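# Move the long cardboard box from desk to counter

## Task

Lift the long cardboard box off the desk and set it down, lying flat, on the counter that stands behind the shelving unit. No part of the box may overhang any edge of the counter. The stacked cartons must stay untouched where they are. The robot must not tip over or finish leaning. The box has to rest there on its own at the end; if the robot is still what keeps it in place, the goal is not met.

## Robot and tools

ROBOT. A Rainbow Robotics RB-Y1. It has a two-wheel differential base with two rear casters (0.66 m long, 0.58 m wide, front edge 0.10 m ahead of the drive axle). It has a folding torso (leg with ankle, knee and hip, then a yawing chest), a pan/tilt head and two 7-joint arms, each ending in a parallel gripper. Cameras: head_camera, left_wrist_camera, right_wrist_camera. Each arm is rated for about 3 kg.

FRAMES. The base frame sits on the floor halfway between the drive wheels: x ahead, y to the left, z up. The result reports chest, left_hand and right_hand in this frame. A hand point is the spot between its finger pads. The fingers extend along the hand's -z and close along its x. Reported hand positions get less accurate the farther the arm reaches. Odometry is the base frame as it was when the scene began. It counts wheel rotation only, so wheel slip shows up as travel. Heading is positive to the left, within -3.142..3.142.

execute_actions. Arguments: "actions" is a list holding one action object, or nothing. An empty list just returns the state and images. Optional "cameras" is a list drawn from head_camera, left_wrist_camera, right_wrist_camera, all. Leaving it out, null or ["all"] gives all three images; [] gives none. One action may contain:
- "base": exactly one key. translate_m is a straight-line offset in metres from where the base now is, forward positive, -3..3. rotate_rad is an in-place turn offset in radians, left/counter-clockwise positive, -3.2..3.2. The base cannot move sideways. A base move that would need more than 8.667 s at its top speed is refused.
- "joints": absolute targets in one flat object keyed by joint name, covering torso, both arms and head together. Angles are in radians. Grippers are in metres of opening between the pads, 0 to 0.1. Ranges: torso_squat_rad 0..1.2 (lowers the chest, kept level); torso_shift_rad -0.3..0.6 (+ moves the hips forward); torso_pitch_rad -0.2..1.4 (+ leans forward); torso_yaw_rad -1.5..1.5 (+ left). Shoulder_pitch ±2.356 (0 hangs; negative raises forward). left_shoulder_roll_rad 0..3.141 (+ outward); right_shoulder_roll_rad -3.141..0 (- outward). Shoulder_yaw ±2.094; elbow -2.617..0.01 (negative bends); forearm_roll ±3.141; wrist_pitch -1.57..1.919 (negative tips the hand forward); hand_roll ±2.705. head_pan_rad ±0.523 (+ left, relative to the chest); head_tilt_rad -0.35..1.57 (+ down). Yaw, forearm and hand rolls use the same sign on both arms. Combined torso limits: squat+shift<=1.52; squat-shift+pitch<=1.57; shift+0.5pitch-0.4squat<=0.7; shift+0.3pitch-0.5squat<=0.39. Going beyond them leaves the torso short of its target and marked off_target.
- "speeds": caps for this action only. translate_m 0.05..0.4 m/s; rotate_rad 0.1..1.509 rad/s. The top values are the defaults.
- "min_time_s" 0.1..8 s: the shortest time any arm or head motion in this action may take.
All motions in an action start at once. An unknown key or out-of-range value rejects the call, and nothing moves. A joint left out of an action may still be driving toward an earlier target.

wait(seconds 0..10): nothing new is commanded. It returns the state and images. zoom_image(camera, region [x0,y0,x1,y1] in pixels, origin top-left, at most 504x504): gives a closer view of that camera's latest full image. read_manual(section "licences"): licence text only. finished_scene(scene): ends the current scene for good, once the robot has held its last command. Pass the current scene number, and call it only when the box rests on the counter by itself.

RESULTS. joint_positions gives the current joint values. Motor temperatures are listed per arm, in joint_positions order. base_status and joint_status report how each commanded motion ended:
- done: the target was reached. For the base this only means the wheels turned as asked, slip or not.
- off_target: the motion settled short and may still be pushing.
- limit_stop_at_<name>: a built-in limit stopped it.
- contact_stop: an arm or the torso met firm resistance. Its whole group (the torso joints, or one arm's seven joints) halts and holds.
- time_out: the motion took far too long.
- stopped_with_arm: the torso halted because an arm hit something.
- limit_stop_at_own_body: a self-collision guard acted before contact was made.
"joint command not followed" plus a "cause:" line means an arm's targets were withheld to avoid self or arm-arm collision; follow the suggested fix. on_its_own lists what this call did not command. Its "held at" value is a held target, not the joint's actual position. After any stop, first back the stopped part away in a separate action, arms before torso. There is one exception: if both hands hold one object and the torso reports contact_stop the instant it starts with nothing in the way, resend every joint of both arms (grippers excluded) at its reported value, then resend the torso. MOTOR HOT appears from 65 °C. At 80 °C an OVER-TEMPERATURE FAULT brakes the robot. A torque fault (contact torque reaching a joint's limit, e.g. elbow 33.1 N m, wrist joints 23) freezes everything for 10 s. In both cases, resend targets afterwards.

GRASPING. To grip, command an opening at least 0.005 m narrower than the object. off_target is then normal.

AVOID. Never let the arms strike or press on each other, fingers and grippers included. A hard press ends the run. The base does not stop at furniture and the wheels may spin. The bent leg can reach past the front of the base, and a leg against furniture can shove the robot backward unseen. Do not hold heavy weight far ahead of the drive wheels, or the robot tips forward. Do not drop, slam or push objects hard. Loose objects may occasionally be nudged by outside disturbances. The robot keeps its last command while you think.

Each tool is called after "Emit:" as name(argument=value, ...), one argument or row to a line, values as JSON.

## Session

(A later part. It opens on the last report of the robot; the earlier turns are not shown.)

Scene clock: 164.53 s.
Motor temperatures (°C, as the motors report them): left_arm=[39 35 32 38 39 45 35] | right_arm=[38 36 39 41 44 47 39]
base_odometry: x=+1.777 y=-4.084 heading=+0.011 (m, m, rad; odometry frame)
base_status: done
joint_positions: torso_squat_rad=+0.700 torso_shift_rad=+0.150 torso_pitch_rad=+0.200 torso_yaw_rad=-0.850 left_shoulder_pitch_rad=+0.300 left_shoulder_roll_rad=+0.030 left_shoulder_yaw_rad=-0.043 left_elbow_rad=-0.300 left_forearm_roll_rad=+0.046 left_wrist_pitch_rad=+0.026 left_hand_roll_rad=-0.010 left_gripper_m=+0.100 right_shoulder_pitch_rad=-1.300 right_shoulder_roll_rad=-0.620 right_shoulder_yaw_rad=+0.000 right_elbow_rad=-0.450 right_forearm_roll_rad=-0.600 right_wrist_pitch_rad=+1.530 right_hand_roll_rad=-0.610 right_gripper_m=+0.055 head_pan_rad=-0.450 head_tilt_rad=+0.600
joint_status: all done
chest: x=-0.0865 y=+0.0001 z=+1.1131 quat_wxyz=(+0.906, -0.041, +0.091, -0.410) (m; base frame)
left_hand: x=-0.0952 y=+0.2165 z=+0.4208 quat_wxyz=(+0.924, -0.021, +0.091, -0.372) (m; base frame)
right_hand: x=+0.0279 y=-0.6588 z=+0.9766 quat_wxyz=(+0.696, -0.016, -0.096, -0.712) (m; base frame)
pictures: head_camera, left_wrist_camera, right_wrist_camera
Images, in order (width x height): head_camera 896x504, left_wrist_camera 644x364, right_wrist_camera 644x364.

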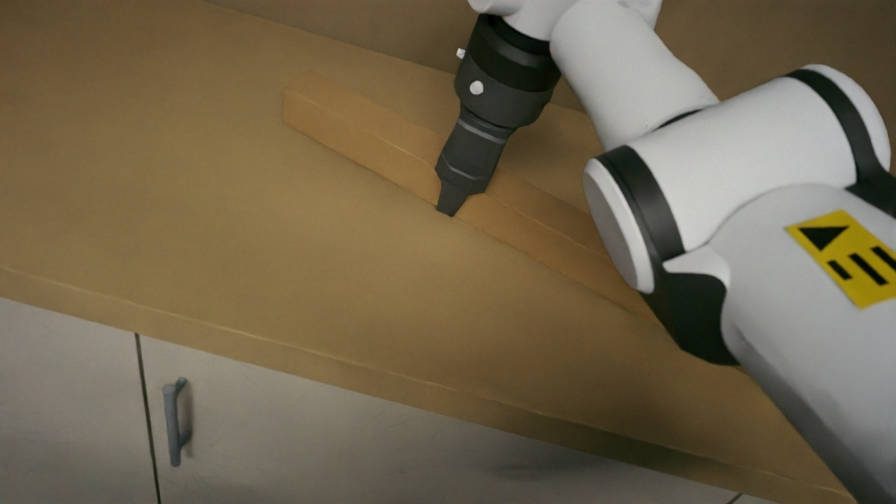

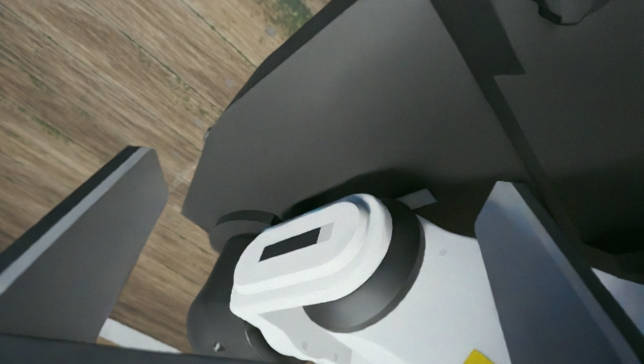

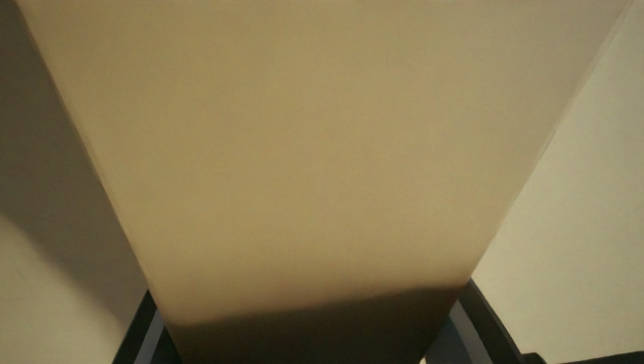

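Emit:
execute_actions(
  actions=[
    {"joints":{"torso_squat_rad":0.78}},
  ],
)

Scene clock: 165.83 s.
Motor temperatures (°C, as the motors report them): left_arm=[39 35 32 38 39 45 35] | right_arm=[38 36 39 41 44 47 39]
base_odometry: x=+1.777 y=-4.084 heading=+0.011 (m, m, rad; odometry frame)
base_status: not commanded
joint_positions: torso_squat_rad=+0.762 torso_shift_rad=+0.149 torso_pitch_rad=+0.198 torso_yaw_rad=-0.850 left_shoulder_pitch_rad=+0.300 left_shoulder_roll_rad=+0.030 left_shoulder_yaw_rad=-0.043 left_elbow_rad=-0.300 left_forearm_roll_rad=+0.046 left_wrist_pitch_rad=+0.026 left_hand_roll_rad=-0.010 left_gripper_m=+0.100 right_shoulder_pitch_rad=-1.306 right_shoulder_roll_rad=-0.624 right_shoulder_yaw_rad=-0.001 right_elbow_rad=-0.454 right_forearm_roll_rad=-0.600 right_wrist_pitch_rad=+1.530 right_hand_roll_rad=-0.610 right_gripper_m=+0.054 head_pan_rad=-0.450 head_tilt_rad=+0.600
joint_status: torso_squat_rad contact_stop (moved +0.062 of +0.080)
chest: x=-0.0917 y=+0.0009 z=+1.0845 quat_wxyz=(+0.906, -0.042, +0.090, -0.410) (m; base frame)
left_hand: x=-0.0992 y=+0.2161 z=+0.3917 quat_wxyz=(+0.924, -0.022, +0.090, -0.372) (m; base frame)
right_hand: x=+0.0248 y=-0.6600 z=+0.9543 quat_wxyz=(+0.696, -0.016, -0.102, -0.711) (m; base frame)
pictures: head_camera, left_wrist_camera, right_wrist_camera
Images, in order (width x height): head_camera 896x504, left_wrist_camera 644x364, right_wrist_camera 644x364.

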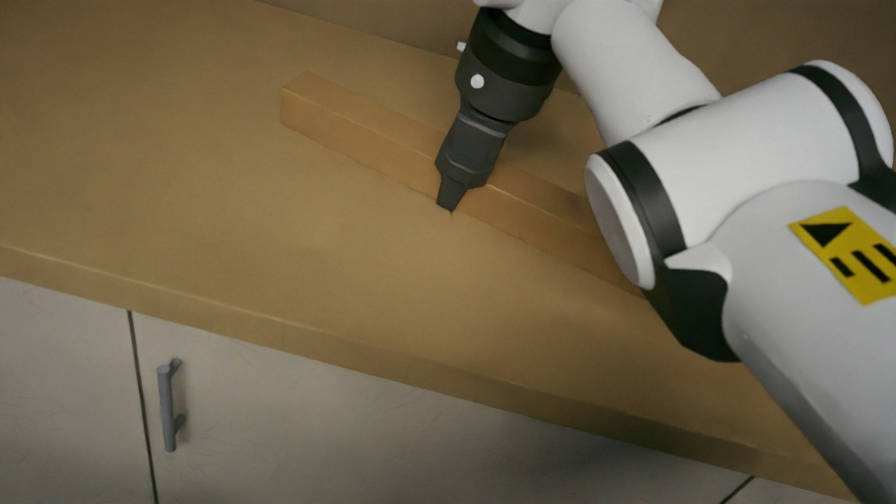

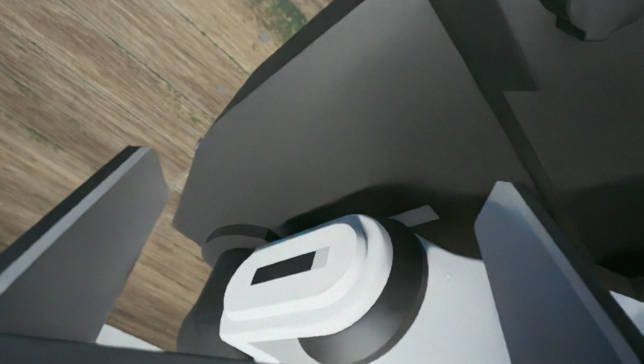

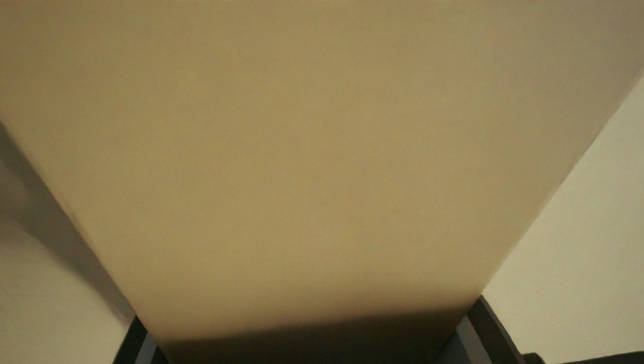

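Release, lift, and check.

Emit:
execute_actions(
  actions=[
    {"joints":{"right_gripper_m":0.1,"torso_squat_rad":0.75}},
  ],
  cameras=[],
)

Emit:
execute_actions(
  actions=[
    {"joints":{"torso_squat_rad":0.3}},
  ],
  cameras=[],
)

Emit:
execute_actions(
  actions=[
    {"joints":{"torso_yaw_rad":-1.3,"head_pan_rad":0.2,"head_tilt_rad":0.5,"right_shoulder_pitch_rad":-1.6,"right_shoulder_roll_rad":-1.0}},
  ],
  cameras=["head_camera"],
)

Scene clock: 167.17 s.
Motor temperatures (°C, as the motors report them): left_arm=[39 35 32 38 39 45 35] | right_arm=[38 36 39 41 44 47 39]
base_odometry: x=+1.777 y=-4.084 heading=+0.011 (m, m, rad; odometry frame)
base_status: not commanded
joint_positions: torso_squat_rad=+0.750 torso_shift_rad=+0.149 torso_pitch_rad=+0.199 torso_yaw_rad=-0.850 left_shoulder_pitch_rad=+0.300 left_shoulder_roll_rad=+0.030 left_shoulder_yaw_rad=-0.043 left_elbow_rad=-0.300 left_forearm_roll_rad=+0.046 left_wrist_pitch_rad=+0.026 left_hand_roll_rad=-0.010 left_gripper_m=+0.100 right_shoulder_pitch_rad=-1.304 right_shoulder_roll_rad=-0.623 right_shoulder_yaw_rad=-0.001 right_elbow_rad=-0.452 right_forearm_roll_rad=-0.600 right_wrist_pitch_rad=+1.530 right_hand_roll_rad=-0.610 right_gripper_m=+0.099 head_pan_rad=-0.450 head_tilt_rad=+0.600
joint_status: all done
chest: x=-0.0907 y=+0.0006 z=+1.0903 quat_wxyz=(+0.906, -0.041, +0.090, -0.410) (m; base frame)
left_hand: x=-0.0983 y=+0.2163 z=+0.3977 quat_wxyz=(+0.924, -0.022, +0.090, -0.372) (m; base frame)
right_hand: x=+0.0247 y=-0.6599 z=+0.9580 quat_wxyz=(+0.696, -0.016, -0.100, -0.711) (m; base frame)
pictures: none
No camera images: the call's "cameras" was empty. Leave "cameras" out to get every camera's image.

Scene clock: 169.53 s.
Motor temperatures (°C, as the motors report them): left_arm=[39 35 32 38 39 45 35] | right_arm=[38 36 39 41 44 47 39]
base_odometry: x=+1.777 y=-4.084 heading=+0.011 (m, m, rad; odometry frame)
base_status: not commanded
joint_positions: torso_squat_rad=+0.300 torso_shift_rad=+0.150 torso_pitch_rad=+0.199 torso_yaw_rad=-0.850 left_shoulder_pitch_rad=+0.300 left_shoulder_roll_rad=+0.030 left_shoulder_yaw_rad=-0.043 left_elbow_rad=-0.300 left_forearm_roll_rad=+0.046 left_wrist_pitch_rad=+0.026 left_hand_roll_rad=-0.010 left_gripper_m=+0.100 right_shoulder_pitch_rad=-1.300 right_shoulder_roll_rad=-0.620 right_shoulder_yaw_rad=+0.000 right_elbow_rad=-0.450 right_forearm_roll_rad=-0.600 right_wrist_pitch_rad=+1.530 right_hand_roll_rad=-0.610 right_gripper_m=+0.100 head_pan_rad=-0.450 head_tilt_rad=+0.600
joint_status: all done
chest: x=-0.0672 y=+0.0002 z=+1.2451 quat_wxyz=(+0.906, -0.041, +0.090, -0.410) (m; base frame)
left_hand: x=-0.0751 y=+0.2165 z=+0.5527 quat_wxyz=(+0.924, -0.021, +0.090, -0.372) (m; base frame)
right_hand: x=+0.0471 y=-0.6589 z=+1.1090 quat_wxyz=(+0.696, -0.015, -0.096, -0.712) (m; base frame)
pictures: none
No camera images: the call's "cameras" was empty. Leave "cameras" out to get every camera's image.

Scene clock: 171.07 s.
Motor temperatures (°C, as the motors report them): left_arm=[39 35 32 38 39 45 35] | right_arm=[38 36 39 41 44 47 39]
base_odometry: x=+1.777 y=-4.084 heading=+0.011 (m, m, rad; odometry frame)
base_status: not commanded
joint_positions: torso_squat_rad=+0.300 torso_shift_rad=+0.150 torso_pitch_rad=+0.199 torso_yaw_rad=-1.300 left_shoulder_pitch_rad=+0.300 left_shoulder_roll_rad=+0.030 left_shoulder_yaw_rad=-0.043 left_elbow_rad=-0.300 left_forearm_roll_rad=+0.046 left_wrist_pitch_rad=+0.026 left_hand_roll_rad=-0.010 left_gripper_m=+0.100 right_shoulder_pitch_rad=-1.600 right_shoulder_roll_rad=-1.000 right_shoulder_yaw_rad=+0.000 right_elbow_rad=-0.450 right_forearm_roll_rad=-0.600 right_wrist_pitch_rad=+1.530 right_hand_roll_rad=-0.610 right_gripper_m=+0.100 head_pan_rad=+0.200 head_tilt_rad=+0.500
joint_status: all done
chest: x=-0.0673 y=+0.0002 z=+1.2451 quat_wxyz=(+0.792, -0.060, +0.079, -0.602) (m; base frame)
left_hand: x=+0.0046 y=+0.1389 z=+0.5367 quat_wxyz=(+0.818, -0.042, +0.076, -0.569) (m; base frame)
right_hand: x=-0.3482 y=-0.6746 z=+1.4420 quat_wxyz=(+0.417, -0.163, -0.316, -0.836) (m; base frame)
pictures: head_camera
Images, in order (width x height): head_camera 896x504.

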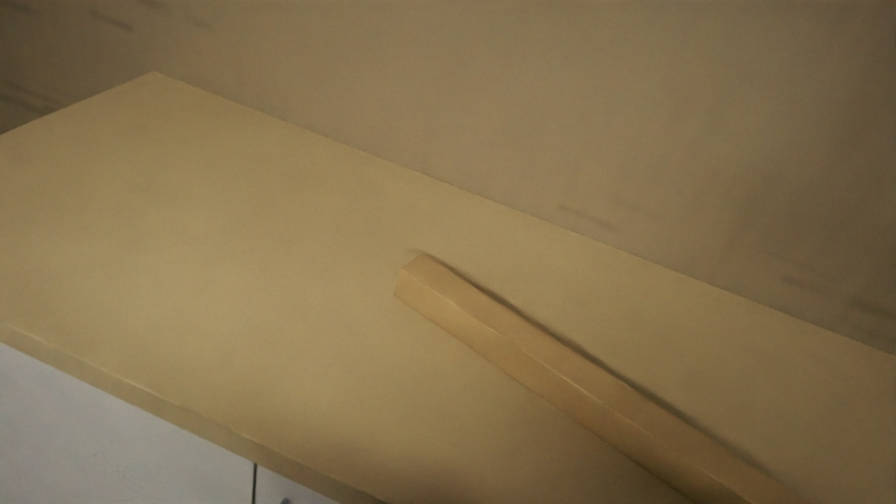

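Check the other end.

Emit:
execute_actions(
  actions=[
    {"joints":{"head_pan_rad":-0.5,"head_tilt_rad":0.75}},
  ],
  cameras=["head_camera"],
)

Scene clock: 172.27 s.
Motor temperatures (°C, as the motors report them): left_arm=[39 35 32 38 39 45 35] | right_arm=[38 36 39 41 44 47 39]
base_odometry: x=+1.777 y=-4.084 heading=+0.011 (m, m, rad; odometry frame)
base_status: not commanded
joint_positions: torso_squat_rad=+0.300 torso_shift_rad=+0.150 torso_pitch_rad=+0.199 torso_yaw_rad=-1.300 left_shoulder_pitch_rad=+0.300 left_shoulder_roll_rad=+0.030 left_shoulder_yaw_rad=-0.043 left_elbow_rad=-0.300 left_forearm_roll_rad=+0.046 left_wrist_pitch_rad=+0.026 left_hand_roll_rad=-0.010 left_gripper_m=+0.100 right_shoulder_pitch_rad=-1.600 right_shoulder_roll_rad=-1.000 right_shoulder_yaw_rad=+0.000 right_elbow_rad=-0.450 right_forearm_roll_rad=-0.600 right_wrist_pitch_rad=+1.530 right_hand_roll_rad=-0.610 right_gripper_m=+0.100 head_pan_rad=-0.500 head_tilt_rad=+0.750
joint_status: all done
chest: x=-0.0673 y=+0.0002 z=+1.2451 quat_wxyz=(+0.792, -0.060, +0.079, -0.602) (m; base frame)
left_hand: x=+0.0046 y=+0.1389 z=+0.5367 quat_wxyz=(+0.818, -0.042, +0.076, -0.569) (m; base frame)
right_hand: x=-0.3482 y=-0.6746 z=+1.4420 quat_wxyz=(+0.417, -0.163, -0.316, -0.836) (m; base frame)
pictures: head_camera
Images, in order (width x height): head_camera 896x504.

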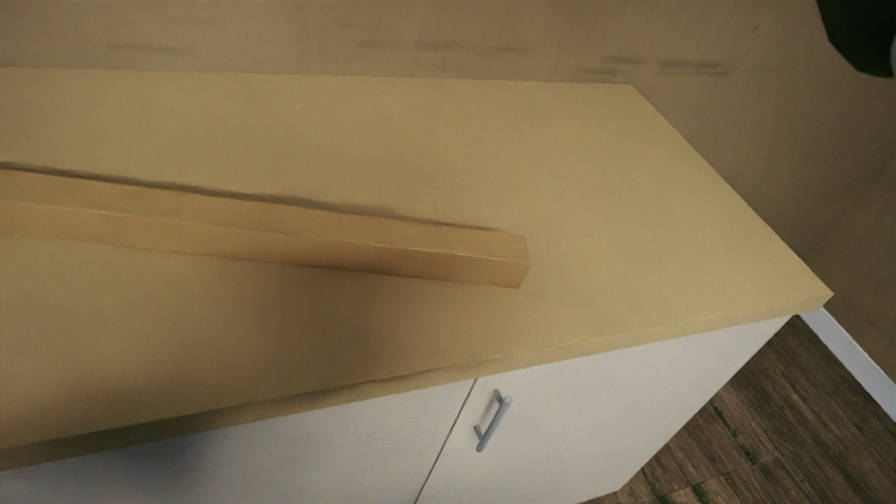

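Emit:
finished_scene(
  scene=1,
)

The scene is finished: the task was done.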